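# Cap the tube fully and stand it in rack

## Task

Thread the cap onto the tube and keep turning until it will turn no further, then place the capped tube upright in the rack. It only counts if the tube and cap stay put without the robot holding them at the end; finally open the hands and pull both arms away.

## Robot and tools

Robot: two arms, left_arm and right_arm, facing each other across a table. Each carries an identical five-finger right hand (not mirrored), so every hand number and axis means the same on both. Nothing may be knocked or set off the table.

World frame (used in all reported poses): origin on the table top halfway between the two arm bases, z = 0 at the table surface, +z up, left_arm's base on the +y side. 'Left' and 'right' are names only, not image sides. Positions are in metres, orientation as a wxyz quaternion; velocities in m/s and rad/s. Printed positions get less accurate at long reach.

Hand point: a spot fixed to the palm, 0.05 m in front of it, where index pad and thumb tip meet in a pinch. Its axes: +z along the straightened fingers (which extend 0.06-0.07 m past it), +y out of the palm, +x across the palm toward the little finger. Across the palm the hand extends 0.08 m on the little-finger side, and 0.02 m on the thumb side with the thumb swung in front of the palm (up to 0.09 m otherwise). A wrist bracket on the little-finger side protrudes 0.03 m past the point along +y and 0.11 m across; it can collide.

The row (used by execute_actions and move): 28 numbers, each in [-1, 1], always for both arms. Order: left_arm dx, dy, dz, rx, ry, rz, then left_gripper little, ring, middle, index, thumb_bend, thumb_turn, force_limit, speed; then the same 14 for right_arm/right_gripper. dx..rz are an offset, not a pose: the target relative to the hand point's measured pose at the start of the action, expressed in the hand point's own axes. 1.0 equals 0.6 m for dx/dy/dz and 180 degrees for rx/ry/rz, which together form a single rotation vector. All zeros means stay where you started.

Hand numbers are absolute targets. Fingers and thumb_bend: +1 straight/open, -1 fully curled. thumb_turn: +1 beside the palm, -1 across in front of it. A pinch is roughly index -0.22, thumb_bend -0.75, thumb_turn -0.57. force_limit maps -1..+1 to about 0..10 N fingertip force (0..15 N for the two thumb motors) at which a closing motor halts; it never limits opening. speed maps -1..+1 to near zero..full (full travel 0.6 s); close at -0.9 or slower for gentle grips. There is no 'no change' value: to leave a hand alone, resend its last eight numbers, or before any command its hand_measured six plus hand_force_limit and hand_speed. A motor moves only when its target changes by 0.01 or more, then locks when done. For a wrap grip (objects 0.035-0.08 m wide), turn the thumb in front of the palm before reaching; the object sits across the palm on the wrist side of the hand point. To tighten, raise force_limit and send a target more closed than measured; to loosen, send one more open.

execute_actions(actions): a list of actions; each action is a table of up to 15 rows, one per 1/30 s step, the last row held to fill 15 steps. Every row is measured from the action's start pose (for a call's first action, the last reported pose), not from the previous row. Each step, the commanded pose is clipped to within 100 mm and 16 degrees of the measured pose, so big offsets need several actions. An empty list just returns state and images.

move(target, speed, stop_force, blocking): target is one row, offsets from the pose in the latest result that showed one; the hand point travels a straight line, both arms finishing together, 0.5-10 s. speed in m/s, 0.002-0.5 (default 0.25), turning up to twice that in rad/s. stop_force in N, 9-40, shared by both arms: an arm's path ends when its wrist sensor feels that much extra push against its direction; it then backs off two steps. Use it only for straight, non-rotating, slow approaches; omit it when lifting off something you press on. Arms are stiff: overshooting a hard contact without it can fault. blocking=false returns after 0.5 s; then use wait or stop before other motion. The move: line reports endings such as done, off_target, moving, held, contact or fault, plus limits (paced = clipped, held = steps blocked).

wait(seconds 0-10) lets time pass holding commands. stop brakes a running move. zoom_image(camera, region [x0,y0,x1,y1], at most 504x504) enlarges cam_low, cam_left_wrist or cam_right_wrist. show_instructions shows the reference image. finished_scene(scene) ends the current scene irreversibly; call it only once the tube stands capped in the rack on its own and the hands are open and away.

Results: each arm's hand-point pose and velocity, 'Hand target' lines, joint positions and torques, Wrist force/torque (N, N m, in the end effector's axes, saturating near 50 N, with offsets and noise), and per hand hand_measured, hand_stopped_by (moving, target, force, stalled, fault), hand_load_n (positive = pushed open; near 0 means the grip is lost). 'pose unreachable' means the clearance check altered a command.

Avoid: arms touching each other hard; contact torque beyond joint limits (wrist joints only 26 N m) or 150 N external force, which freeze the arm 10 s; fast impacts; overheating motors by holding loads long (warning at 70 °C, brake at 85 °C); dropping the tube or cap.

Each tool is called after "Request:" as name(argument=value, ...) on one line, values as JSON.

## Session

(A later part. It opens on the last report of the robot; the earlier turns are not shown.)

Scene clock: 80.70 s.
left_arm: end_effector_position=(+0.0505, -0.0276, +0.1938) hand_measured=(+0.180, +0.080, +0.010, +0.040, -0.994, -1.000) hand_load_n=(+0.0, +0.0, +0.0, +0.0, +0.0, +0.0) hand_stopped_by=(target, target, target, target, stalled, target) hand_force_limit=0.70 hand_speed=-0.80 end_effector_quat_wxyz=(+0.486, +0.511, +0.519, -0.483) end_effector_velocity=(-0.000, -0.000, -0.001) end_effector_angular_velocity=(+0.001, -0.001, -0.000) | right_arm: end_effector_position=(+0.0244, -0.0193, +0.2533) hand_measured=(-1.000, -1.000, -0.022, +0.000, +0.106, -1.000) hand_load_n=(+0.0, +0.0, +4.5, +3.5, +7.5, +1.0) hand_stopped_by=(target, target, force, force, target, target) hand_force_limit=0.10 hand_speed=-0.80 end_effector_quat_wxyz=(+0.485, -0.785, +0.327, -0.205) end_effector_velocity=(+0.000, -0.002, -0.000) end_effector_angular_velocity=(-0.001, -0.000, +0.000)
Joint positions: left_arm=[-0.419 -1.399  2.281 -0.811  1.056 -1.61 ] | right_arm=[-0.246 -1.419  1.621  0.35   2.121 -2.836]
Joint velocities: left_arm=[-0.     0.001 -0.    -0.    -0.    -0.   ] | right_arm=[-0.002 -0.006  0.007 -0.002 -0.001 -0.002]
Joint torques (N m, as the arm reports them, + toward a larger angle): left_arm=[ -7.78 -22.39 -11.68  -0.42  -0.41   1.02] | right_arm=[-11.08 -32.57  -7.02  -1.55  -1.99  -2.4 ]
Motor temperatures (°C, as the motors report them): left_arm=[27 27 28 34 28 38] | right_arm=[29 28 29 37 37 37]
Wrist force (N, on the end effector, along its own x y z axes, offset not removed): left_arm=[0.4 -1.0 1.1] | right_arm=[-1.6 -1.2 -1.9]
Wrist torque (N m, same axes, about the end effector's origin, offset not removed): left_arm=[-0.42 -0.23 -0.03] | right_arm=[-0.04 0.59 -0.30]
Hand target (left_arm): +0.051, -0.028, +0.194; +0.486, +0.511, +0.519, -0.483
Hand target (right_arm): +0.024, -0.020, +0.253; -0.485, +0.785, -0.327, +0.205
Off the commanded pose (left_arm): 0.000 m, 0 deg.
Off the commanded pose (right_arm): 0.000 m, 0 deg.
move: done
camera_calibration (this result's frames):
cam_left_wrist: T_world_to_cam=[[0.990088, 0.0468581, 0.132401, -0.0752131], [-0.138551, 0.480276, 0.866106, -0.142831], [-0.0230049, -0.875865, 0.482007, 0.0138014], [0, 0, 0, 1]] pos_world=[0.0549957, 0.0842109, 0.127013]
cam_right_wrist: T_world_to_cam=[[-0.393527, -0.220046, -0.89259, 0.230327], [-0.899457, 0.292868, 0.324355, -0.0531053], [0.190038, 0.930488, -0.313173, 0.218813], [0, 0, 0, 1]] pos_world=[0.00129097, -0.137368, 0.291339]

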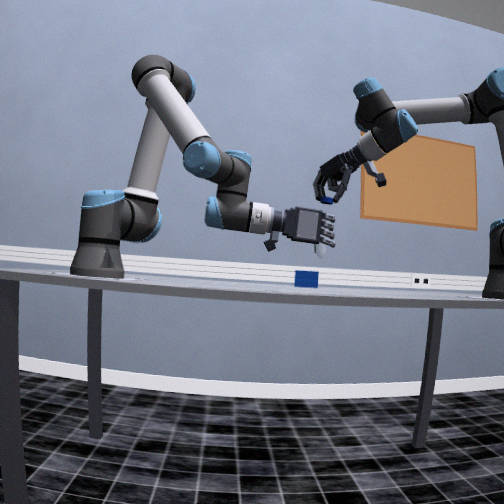

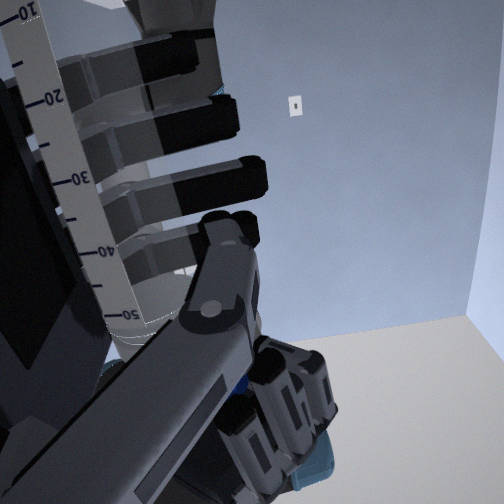

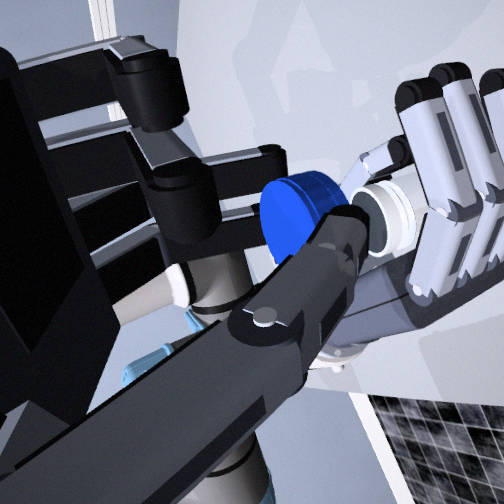

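Request:
execute_actions(actions=[[[0,0,0,0,0,0,-1,-1,-0.2,-0.1,-1,-1,0,1,0,-0.04,-0.02,0,0,0,-1,-1,-0.4,-0.4,0.1,-1,0.1,-0.8]]])

Scene clock: 81.30 s.
left_arm: end_effector_position=(+0.0505, -0.0276, +0.1938) hand_measured=(-1.000, -1.000, -0.200, -0.100, -0.994, -1.000) hand_load_n=(+0.0, +0.0, +0.0, +0.0, +0.0, +0.0) hand_stopped_by=(moving, moving, target, target, stalled, target) hand_force_limit=0.00 hand_speed=1.00 end_effector_quat_wxyz=(+0.486, +0.511, +0.519, -0.483) end_effector_velocity=(+0.000, +0.000, +0.001) end_effector_angular_velocity=(-0.001, -0.001, +0.001) | right_arm: end_effector_position=(+0.0244, -0.0192, +0.2797) hand_measured=(-1.000, -1.000, -0.022, +0.000, +0.106, -1.000) hand_load_n=(+0.0, +0.0, +4.5, +3.5, +7.5, +1.0) hand_stopped_by=(target, target, force, force, target, target) hand_force_limit=0.10 hand_speed=-0.80 end_effector_quat_wxyz=(+0.485, -0.785, +0.327, -0.205) end_effector_velocity=(+0.000, +0.000, +0.004) end_effector_angular_velocity=(-0.002, +0.001, -0.002)
Joint positions: left_arm=[-0.419 -1.399  2.281 -0.811  1.056 -1.61 ] | right_arm=[-0.246 -1.429  1.564  0.416  2.122 -2.836]
Joint velocities: left_arm=[ 0.001 -0.001  0.     0.    -0.     0.001] | right_arm=[ 0.001  0.001 -0.012  0.014  0.002  0.002]
Joint torques (N m, as the arm reports them, + toward a larger angle): left_arm=[ -6.71 -23.03 -11.91  -0.5   -0.38   1.01] | right_arm=[  9.71 -25.56 -32.66   1.99   3.36   2.4 ]
Motor temperatures (°C, as the motors report them): left_arm=[27 27 28 34 28 38] | right_arm=[29 28 29 37 37 37]
Wrist force (N, on the end effector, along its own x y z axes, offset not removed): left_arm=[0.8 -0.9 2.4] | right_arm=[3.3 -2.5 0.5]
Wrist torque (N m, same axes, about the end effector's origin, offset not removed): left_arm=[-0.46 -0.48 -0.06] | right_arm=[-0.22 -0.37 0.10]
Hand target (left_arm): +0.051, -0.028, +0.194; +0.486, +0.511, +0.519, -0.483
Hand target (right_arm): +0.024, -0.019, +0.280; -0.485, +0.785, -0.327, +0.205
Off the commanded pose (left_arm): 0.000 m, 0 deg.
Off the commanded pose (right_arm): 0.000 m, 0 deg.
camera_calibration (this result's frames):
cam_left_wrist: T_world_to_cam=[[0.990088, 0.0468582, 0.132401, -0.0752132], [-0.138552, 0.480275, 0.866106, -0.142831], [-0.0230049, -0.875865, 0.482007, 0.0138015], [0, 0, 0, 1]] pos_world=[0.0549957, 0.0842109, 0.127013]
cam_right_wrist: T_world_to_cam=[[-0.393414, -0.219817, -0.892696, 0.253949], [-0.89952, 0.292676, 0.324353, -0.0617795], [0.189973, 0.930603, -0.312872, 0.226984], [0, 0, 0, 1]] pos_world=[0.00121416, -0.137329, 0.317755]

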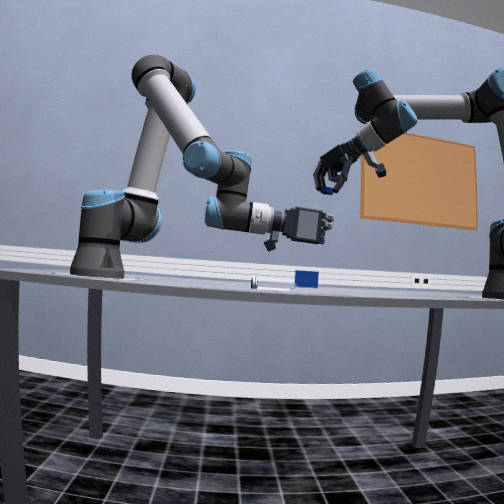

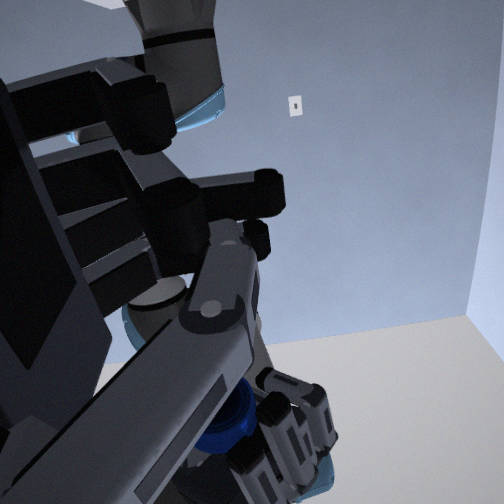

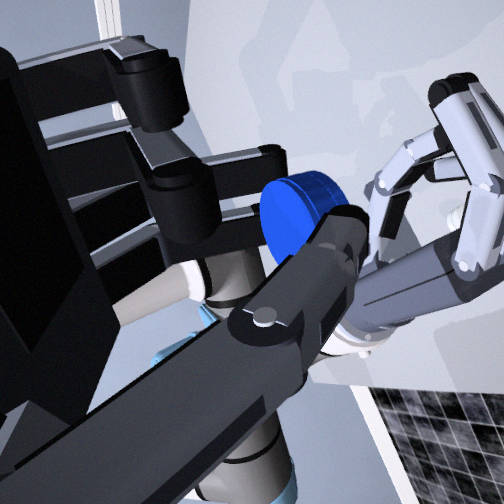

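Request:
move(target=[0,0,-0.1,0,0,0,0.3,0.3,0.3,0.3,0.3,-1,0,1,0.22,0.08,-0.22,0,-0.223,-0.113,-1,-1,-0.4,-0.4,0.1,-1,0.1,-0.8], speed=0.4)

Request:
move(target=[-0.12,0,0,0,0,-0.5,0.3,0.3,0.3,0.3,0.3,-1,0,1,0,0,0,0,0,0,-1,-1,-0.4,-0.4,0.1,-1,0.1,-0.8], speed=0.5)

Scene clock: 83.53 s.
left_arm: end_effector_position=(+0.0497, +0.0323, +0.1975) hand_measured=(+0.300, +0.300, +0.300, +0.300, +0.300, -1.000) hand_load_n=(+0.0, +0.0, +0.0, +0.0, +0.0, +0.0) hand_stopped_by=(target, target, target, target, target, target) hand_force_limit=0.00 hand_speed=1.00 end_effector_quat_wxyz=(+0.486, +0.511, +0.519, -0.483) end_effector_velocity=(-0.000, -0.000, -0.001) end_effector_angular_velocity=(+0.001, -0.001, -0.000) | right_arm: end_effector_position=(+0.0180, -0.2112, +0.2964) hand_measured=(-1.000, -1.000, -0.022, +0.000, +0.106, -1.000) hand_load_n=(+0.0, +0.0, +4.5, +3.5, +7.5, +1.0) hand_stopped_by=(target, target, force, force, target, target) hand_force_limit=0.10 hand_speed=-0.80 end_effector_quat_wxyz=(-0.524, +0.852, -0.001, +0.006) end_effector_velocity=(+0.001, -0.001, -0.001) end_effector_angular_velocity=(-0.002, +0.003, +0.011)
Joint positions: left_arm=[-0.535 -1.546  2.438 -0.815  0.94  -1.621] | right_arm=[-1.198 -1.978  2.038  0.787  0.645 -3.888]
Joint velocities: left_arm=[-0.     0.001  0.     0.    -0.     0.   ] | right_arm=[-0.012  0.008  0.004  0.015 -0.015 -0.03 ]
Joint torques (N m, as the arm reports them, + toward a larger angle): left_arm=[-10.61 -26.96  -3.88   0.7   -1.67  -2.45] | right_arm=[-10.66   6.81  -7.51   3.26  -3.42  -2.39]
Motor temperatures (°C, as the motors report them): left_arm=[27 27 28 34 28 38] | right_arm=[29 28 29 37 37 37]
Wrist force (N, on the end effector, along its own x y z axes, offset not removed): left_arm=[0.6 -0.8 2.1] | right_arm=[0.7 -1.0 -0.3]
Wrist torque (N m, same axes, about the end effector's origin, offset not removed): left_arm=[-0.53 -0.36 -0.05] | right_arm=[-0.07 -0.11 -0.23]
Hand target (left_arm): +0.050, +0.032, +0.198; +0.486, +0.511, +0.519, -0.483
Hand target (right_arm): +0.018, -0.211, +0.296; -0.524, +0.852, -0.000, +0.006
Off the commanded pose (left_arm): 0.000 m, 0 deg.
Off the commanded pose (right_arm): 0.000 m, 0 deg.
move: done
camera_calibration (this result's frames):
cam_left_wrist: T_world_to_cam=[[0.990147, 0.0468183, 0.131974, -0.077631], [-0.138165, 0.480019, 0.86631, -0.175011], [-0.0227908, -0.876008, 0.481758, 0.0644858], [0, 0, 0, 1]] pos_world=[0.0541554, 0.144133, 0.130793]
cam_right_wrist: T_world_to_cam=[[-0.119091, -0.438103, -0.891001, 0.172608], [-0.845157, -0.426236, 0.322542, -0.169057], [-0.521083, 0.791448, -0.319504, 0.397428], [0, 0, 0, 1]] pos_world=[0.084769, -0.310981, 0.335302]

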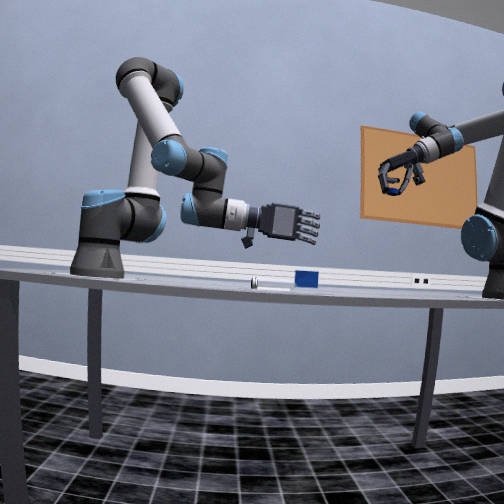

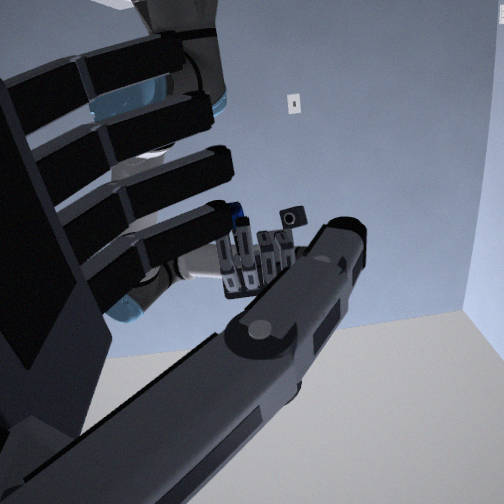

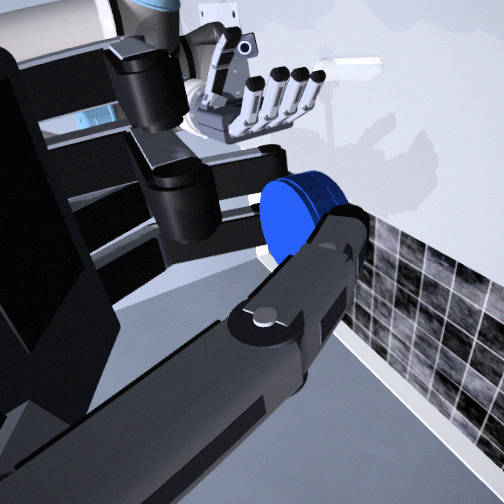

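Scene clock: 85.80 s.
left_arm: end_effector_position=(+0.0497, +0.0276, +0.2698) hand_measured=(+0.300, +0.300, +0.300, +0.300, +0.300, -1.000) hand_load_n=(+0.0, +0.0, +0.0, +0.0, +0.0, +0.0) hand_stopped_by=(target, target, target, target, target, target) hand_force_limit=0.00 hand_speed=1.00 end_effector_quat_wxyz=(+0.003, -0.005, +0.729, -0.685) end_effector_velocity=(-0.000, -0.000, -0.001) end_effector_angular_velocity=(+0.006, +0.010, -0.002) | right_arm: end_effector_position=(+0.0180, -0.2112, +0.2964) hand_measured=(-1.000, -1.000, -0.022, +0.000, +0.106, -1.000) hand_load_n=(+0.0, +0.0, +4.5, +3.5, +7.5, +1.0) hand_stopped_by=(target, target, force, force, target, target) hand_force_limit=0.10 hand_speed=-0.80 end_effector_quat_wxyz=(-0.524, +0.852, -0.001, +0.006) end_effector_velocity=(-0.000, +0.000, +0.000) end_effector_angular_velocity=(+0.001, -0.001, +0.000)
Joint positions: left_arm=[-0.415 -1.822  2.158 -0.266  1.059 -3.179] | right_arm=[-1.198 -1.978  2.038  0.787  0.645 -3.888]
Joint velocities: left_arm=[ 0.005  0.003 -0.005  0.008  0.007 -0.012] | right_arm=[-0.    -0.001 -0.    -0.    -0.001  0.   ]
Joint torques (N m, as the arm reports them, + toward a larger angle): left_arm=[ 13.19   1.97 -31.95   0.9    1.    -2.61] | right_arm=[ 10.05  -9.39 -31.47  -0.43   1.74   2.22]
Motor temperatures (°C, as the motors report them): left_arm=[27 27 28 34 28 38] | right_arm=[29 28 29 37 37 37]
Wrist force (N, on the end effector, along its own x y z axes, offset not removed): left_arm=[0.8 -0.8 1.9] | right_arm=[-4.6 -2.1 -1.5]
Wrist torque (N m, same axes, about the end effector's origin, offset not removed): left_arm=[-0.50 -0.38 -0.10] | right_arm=[-0.08 1.05 -0.34]
Hand target (left_arm): +0.050, +0.028, +0.270; +0.002, -0.005, +0.729, -0.685
Hand target (right_arm): +0.018, -0.211, +0.296; -0.524, +0.852, -0.001, +0.006
Off the commanded pose (left_arm): 0.001 m, 0 deg.
Off the commanded pose (right_arm): 0.000 m, 0 deg.
move: done
camera_calibration (this result's frames):
cam_left_wrist: T_world_to_cam=[[0.129795, 0.106408, -0.985815, 0.255725], [0.828417, 0.534702, 0.166787, -0.0962142], [0.544865, -0.838314, -0.0187485, 0.13137], [0, 0, 0, 1]] pos_world=[-0.0250655, 0.134364, 0.270608]
cam_right_wrist: T_world_to_cam=[[-0.11909, -0.438102, -0.891002, 0.172609], [-0.845157, -0.426236, 0.322541, -0.169057], [-0.521083, 0.791448, -0.319504, 0.397428], [0, 0, 0, 1]] pos_world=[0.084769, -0.310981, 0.335302]

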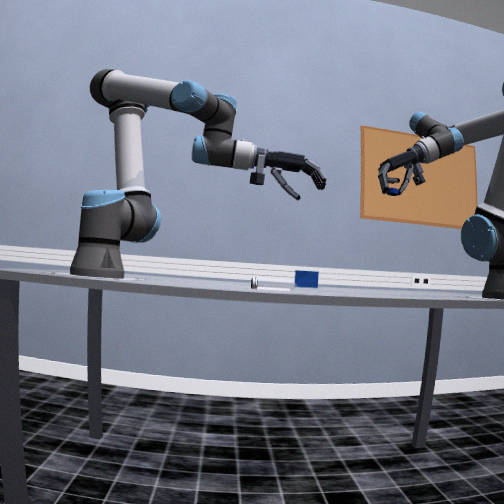

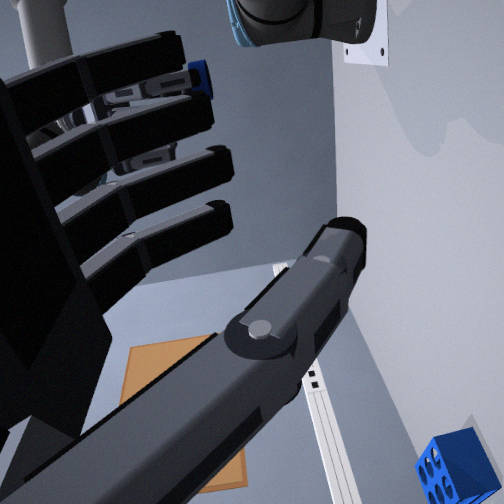

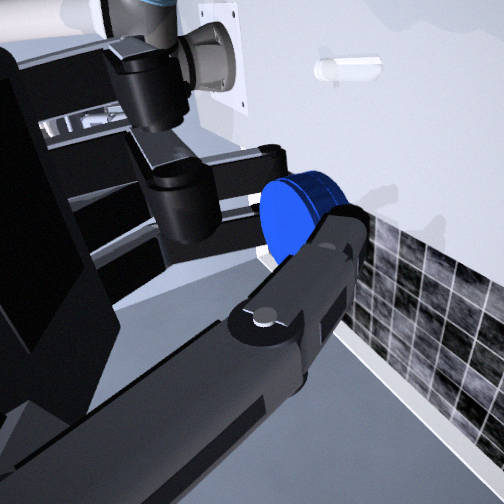

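Request:
move(target=[0,0,0,-0.153,0,0,0.3,0.3,0.3,0.3,0.3,-1,0,1,0,-0.05,-0.05,0,0,0,-1,-1,-0.4,-0.4,0.1,-1,0.1,-0.8], speed=0.4)

Request:
move(target=[0.03,0.32,0.05,0,-0.445,-0.272,0.3,0.3,0.3,0.3,0.3,-1,0,1,0,0,0,0,0,0,-1,-1,-0.4,-0.4,0.1,-1,0.1,-0.8], speed=0.25)

Scene clock: 87.60 s.
left_arm: end_effector_position=(+0.0497, +0.0276, +0.2695) hand_measured=(+0.300, +0.300, +0.300, +0.300, +0.300, -1.000) hand_load_n=(+0.0, +0.0, +0.0, +0.0, +0.0, +0.0) hand_stopped_by=(target, target, target, target, target, target) hand_force_limit=0.00 hand_speed=1.00 end_effector_quat_wxyz=(-0.002, +0.006, -0.870, +0.492) end_effector_velocity=(-0.000, -0.001, -0.001) end_effector_angular_velocity=(+0.013, +0.000, -0.001) | right_arm: end_effector_position=(+0.0175, -0.2244, +0.3367) hand_measured=(-1.000, -1.000, -0.022, +0.000, +0.106, -1.000) hand_load_n=(+0.0, +0.0, +4.5, +3.5, +7.5, +1.0) hand_stopped_by=(target, target, force, force, target, target) hand_force_limit=0.10 hand_speed=-0.80 end_effector_quat_wxyz=(-0.524, +0.852, -0.001, +0.006) end_effector_velocity=(-0.000, -0.000, +0.001) end_effector_angular_velocity=(+0.001, -0.002, +0.002)
Joint positions: left_arm=[-0.318 -1.588  1.726  0.443  1.217 -3.368] | right_arm=[-1.283 -2.007  1.97   0.978  0.592 -4.002]
Joint velocities: left_arm=[ 0.003  0.01  -0.012  0.015  0.006 -0.002] | right_arm=[-0.003 -0.001 -0.     0.005 -0.004 -0.008]
Joint torques (N m, as the arm reports them, + toward a larger angle): left_arm=[ 12.16  -8.69 -29.91   2.4    1.27  -2.69] | right_arm=[ -8.69  -6.86 -30.07   3.32  -3.66  -2.44]
Motor temperatures (°C, as the motors report them): left_arm=[27 27 28 34 28 38] | right_arm=[29 28 29 37 37 37]
Wrist force (N, on the end effector, along its own x y z axes, offset not removed): left_arm=[-0.3 -1.3 2.2] | right_arm=[-2.1 -3.1 0.6]
Wrist torque (N m, same axes, about the end effector's origin, offset not removed): left_arm=[-0.56 -0.19 -0.09] | right_arm=[-0.32 0.74 -0.24]
Hand target (left_arm): +0.050, +0.028, +0.270; +0.002, -0.006, +0.871, -0.492
Hand target (right_arm): +0.018, -0.224, +0.337; -0.524, +0.852, -0.001, +0.006
Off the commanded pose (left_arm): 0.000 m, 0 deg.
Off the commanded pose (right_arm): 0.000 m, 0 deg.
move: done
camera_calibration (this result's frames):
cam_left_wrist: T_world_to_cam=[[0.124641, 0.549282, -0.826289, 0.200509], [0.830192, 0.398328, 0.390021, -0.152639], [0.543365, -0.734591, -0.406362, 0.233004], [0, 0, 0, 1]] pos_world=[-0.0248784, 0.121827, 0.319895]
cam_right_wrist: T_world_to_cam=[[-0.11904, -0.43819, -0.890965, 0.202606], [-0.845236, -0.426111, 0.322498, -0.187969], [-0.520966, 0.791466, -0.31965, 0.420568], [0, 0, 0, 1]] pos_world=[0.0843411, -0.324181, 0.375569]

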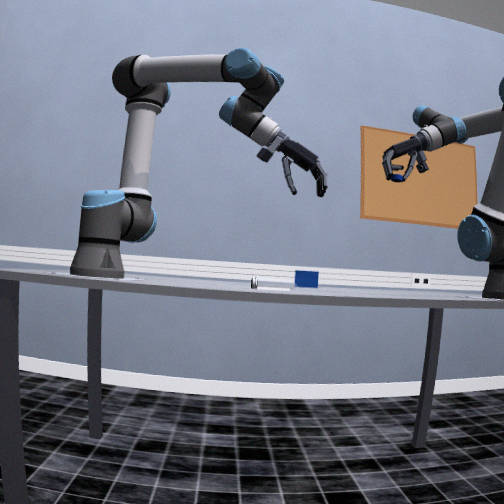

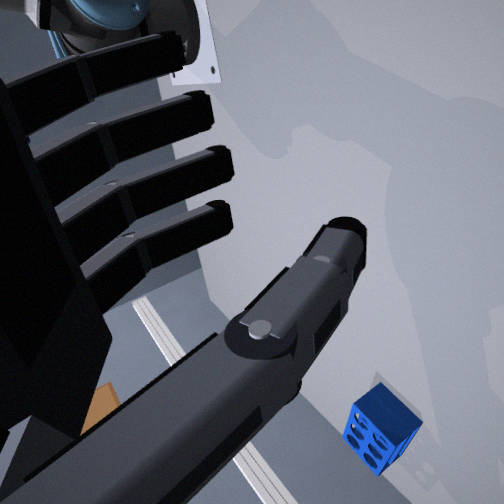

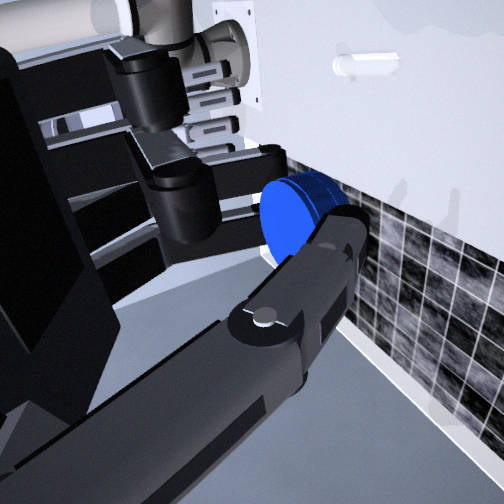

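Scene clock: 91.40 s.
left_arm: end_effector_position=(+0.0311, +0.1013, +0.0886) hand_measured=(+0.300, +0.300, +0.300, +0.300, +0.300, -1.000) hand_load_n=(+0.0, +0.0, +0.0, +0.0, +0.0, +0.0) hand_stopped_by=(target, target, target, target, target, target) hand_force_limit=0.00 hand_speed=1.00 end_effector_quat_wxyz=(-0.356, +0.643, -0.590, +0.333) end_effector_velocity=(-0.000, +0.000, -0.001) end_effector_angular_velocity=(-0.001, -0.000, +0.014) | right_arm: end_effector_position=(+0.0175, -0.2244, +0.3367) hand_measured=(-1.000, -1.000, -0.022, +0.000, +0.106, -1.000) hand_load_n=(+0.0, +0.0, +4.5, +3.5, +7.5, +1.0) hand_stopped_by=(target, target, force, force, target, target) hand_force_limit=0.10 hand_speed=-0.80 end_effector_quat_wxyz=(-0.524, +0.852, -0.001, +0.006) end_effector_velocity=(+0.000, +0.000, -0.000) end_effector_angular_velocity=(+0.000, -0.002, +0.001)
Joint positions: left_arm=[-0.491 -0.793  1.533  1.611  0.828 -5.693] | right_arm=[-1.283 -2.007  1.97   0.978  0.592 -4.002]
Joint velocities: left_arm=[ 0.003  0.005 -0.004  0.006  0.007 -0.012] | right_arm=[ 0.     0.001  0.    -0.    -0.    -0.003]
Joint torques (N m, as the arm reports them, + toward a larger angle): left_arm=[ 10.36 -31.31 -25.65   3.96   0.59  -2.77] | right_arm=[ 10.01   2.33 -28.4   -0.13   1.62   2.3 ]
Motor temperatures (°C, as the motors report them): left_arm=[27 27 28 34 28 38] | right_arm=[29 28 29 37 37 37]
Wrist force (N, on the end effector, along its own x y z axes, offset not removed): left_arm=[1.8 0.1 1.3] | right_arm=[-1.7 -2.1 0.0]
Wrist torque (N m, same axes, about the end effector's origin, offset not removed): left_arm=[-0.27 -0.44 0.07] | right_arm=[-0.44 0.42 0.14]
Hand target (left_arm): +0.031, +0.101, +0.088; -0.357, +0.643, -0.590, +0.333
Hand target (right_arm): +0.018, -0.224, +0.337; -0.524, +0.852, -0.001, +0.006
Off the commanded pose (left_arm): 0.001 m, 0 deg.
Off the commanded pose (right_arm): 0.000 m, 0 deg.
move: done
camera_calibration (this result's frames):
cam_left_wrist: T_world_to_cam=[[-0.564655, 0.081634, -0.82128, 0.0812244], [-0.450296, 0.803466, 0.389456, -0.0971638], [0.691663, 0.589727, -0.416922, 0.0859908], [0, 0, 0, 1]] pos_world=[-0.0573653, 0.0207261, 0.1404]
cam_right_wrist: T_world_to_cam=[[-0.119029, -0.438186, -0.890968, 0.202609], [-0.84524, -0.426112, 0.322486, -0.187968], [-0.520962, 0.791468, -0.319653, 0.420569], [0, 0, 0, 1]] pos_world=[0.0843387, -0.324182, 0.375572]

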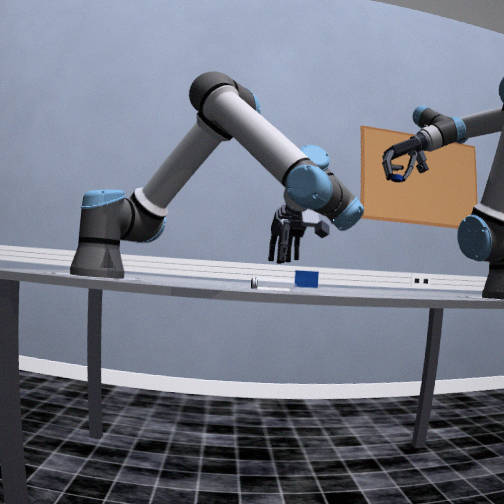

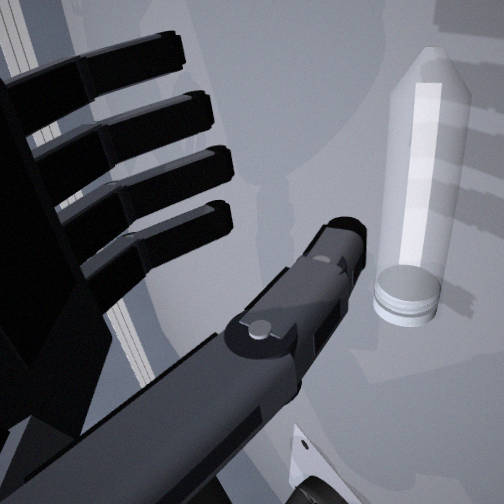

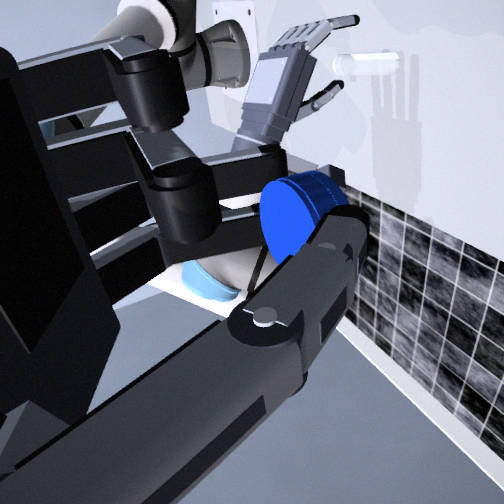

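Request:
execute_actions(actions=[[[-0.0075,0.04,0.0135,0,0,0,0.3,0.3,0.3,0.3,0.3,-1,0,1,0,0,0,0,0,0,-1,-1,-0.4,-0.4,0.1,-1,0.1,-0.8]],[[0,0.051,0.0314,0,0,0,0.3,0.3,0.3,0.3,0.26,-1,0,1,0,0,0,0,0,0,-1,-1,-0.4,-0.4,0.1,-1,0.1,-0.8]],[[0,0.001,0.0005,0,0,0,0.1,0.1,0.03,0.03,0.2,-1,-0.8,-0.4,0,0,0,0,0,0,-1,-1,-0.4,-0.4,0.1,-1,0.1,-0.8]],[[0,0,0,0,0,0,0.1,0.1,-0.5,-0.5,0.2,-1,0.3,-0.8,0,0,0,0,0,0,-1,-1,-0.4,-0.4,0.1,-1,0.1,-0.8]],[[0,0,0,0,0,0,0.1,0.1,-0.5,-0.5,0.2,-1,0.3,-0.8,0,0,0,0,0,0,-1,-1,-0.4,-0.4,0.1,-1,0.1,-0.8]]])

Scene clock: 95.07 s.
left_arm: end_effector_position=(+0.0253, +0.1050, +0.0284) hand_measured=(+0.100, +0.100, -0.078, -0.122, +0.206, -1.000) hand_load_n=(+0.0, +0.0, +2.5, +7.0, +10.0, -2.5) hand_stopped_by=(target, target, force, force, target, target) hand_force_limit=0.30 hand_speed=-0.80 end_effector_quat_wxyz=(-0.356, +0.643, -0.590, +0.333) end_effector_velocity=(+0.000, -0.000, +0.000) end_effector_angular_velocity=(-0.001, -0.000, +0.000) | right_arm: end_effector_position=(+0.0175, -0.2244, +0.3367) hand_measured=(-1.000, -1.000, -0.022, +0.000, +0.106, -1.000) hand_load_n=(+0.0, +0.0, +4.5, +3.5, +7.5, +1.0) hand_stopped_by=(target, target, force, force, target, target) hand_force_limit=0.10 hand_speed=-0.80 end_effector_quat_wxyz=(-0.524, +0.852, -0.001, +0.006) end_effector_velocity=(-0.000, -0.000, +0.000) end_effector_angular_velocity=(-0.001, +0.000, -0.001)
Joint positions: left_arm=[-0.504 -0.695  1.544  1.51   0.838 -5.706] | right_arm=[-1.283 -2.007  1.97   0.978  0.592 -4.002]
Joint velocities: left_arm=[ 0. -0. -0. -0. -0. -0.] | right_arm=[ 0.    -0.002  0.     0.001  0.001  0.001]
Joint torques (N m, as the arm reports them, + toward a larger angle): left_arm=[ -5.06 -32.4  -19.14   0.83   0.33  -1.65] | right_arm=[  9.62   6.2  -28.38  -0.16   1.54   2.1 ]
Motor temperatures (°C, as the motors report them): left_arm=[27 27 28 34 28 38] | right_arm=[29 28 29 37 37 37]
Wrist force (N, on the end effector, along its own x y z axes, offset not removed): left_arm=[1.2 -1.7 1.3] | right_arm=[0.6 -1.3 -2.5]
Wrist torque (N m, same axes, about the end effector's origin, offset not removed): left_arm=[-0.55 -0.37 0.01] | right_arm=[0.21 0.03 0.03]
Hand target (left_arm): +0.025, +0.105, +0.028; -0.356, +0.643, -0.590, +0.333
Hand target (right_arm): +0.018, -0.224, +0.337; -0.524, +0.852, -0.001, +0.006
Off the commanded pose (left_arm): 0.000 m, 0 deg.
Off the commanded pose (right_arm): 0.000 m, 0 deg.
camera_calibration (this result's frames):
cam_left_wrist: T_world_to_cam=[[-0.564656, 0.0816439, -0.821278, 0.0281826], [-0.450321, 0.803439, 0.389482, -0.0793136], [0.691646, 0.589762, -0.416901, 0.0626432], [0, 0, 0, 1]] pos_world=[-0.06313, 0.0244781, 0.0801529]
cam_right_wrist: T_world_to_cam=[[-0.119029, -0.438186, -0.890969, 0.20261], [-0.84524, -0.426113, 0.322486, -0.187968], [-0.520962, 0.791468, -0.319652, 0.420569], [0, 0, 0, 1]] pos_world=[0.0843387, -0.324182, 0.375572]

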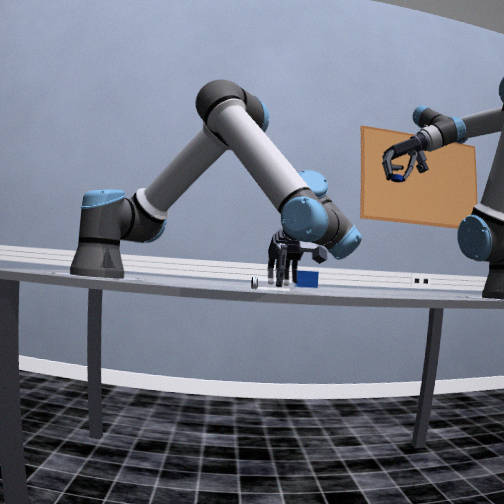

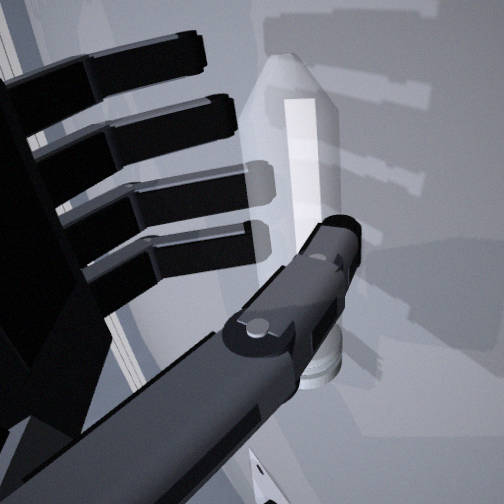

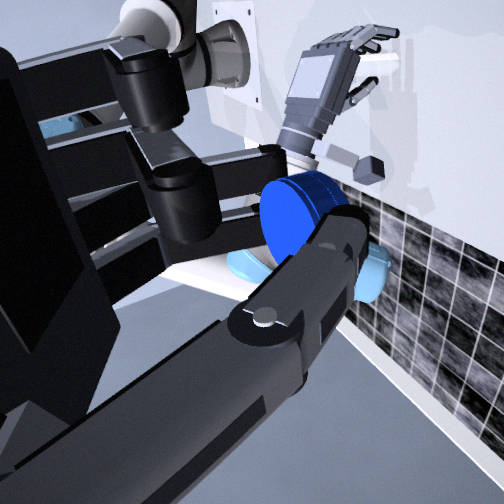

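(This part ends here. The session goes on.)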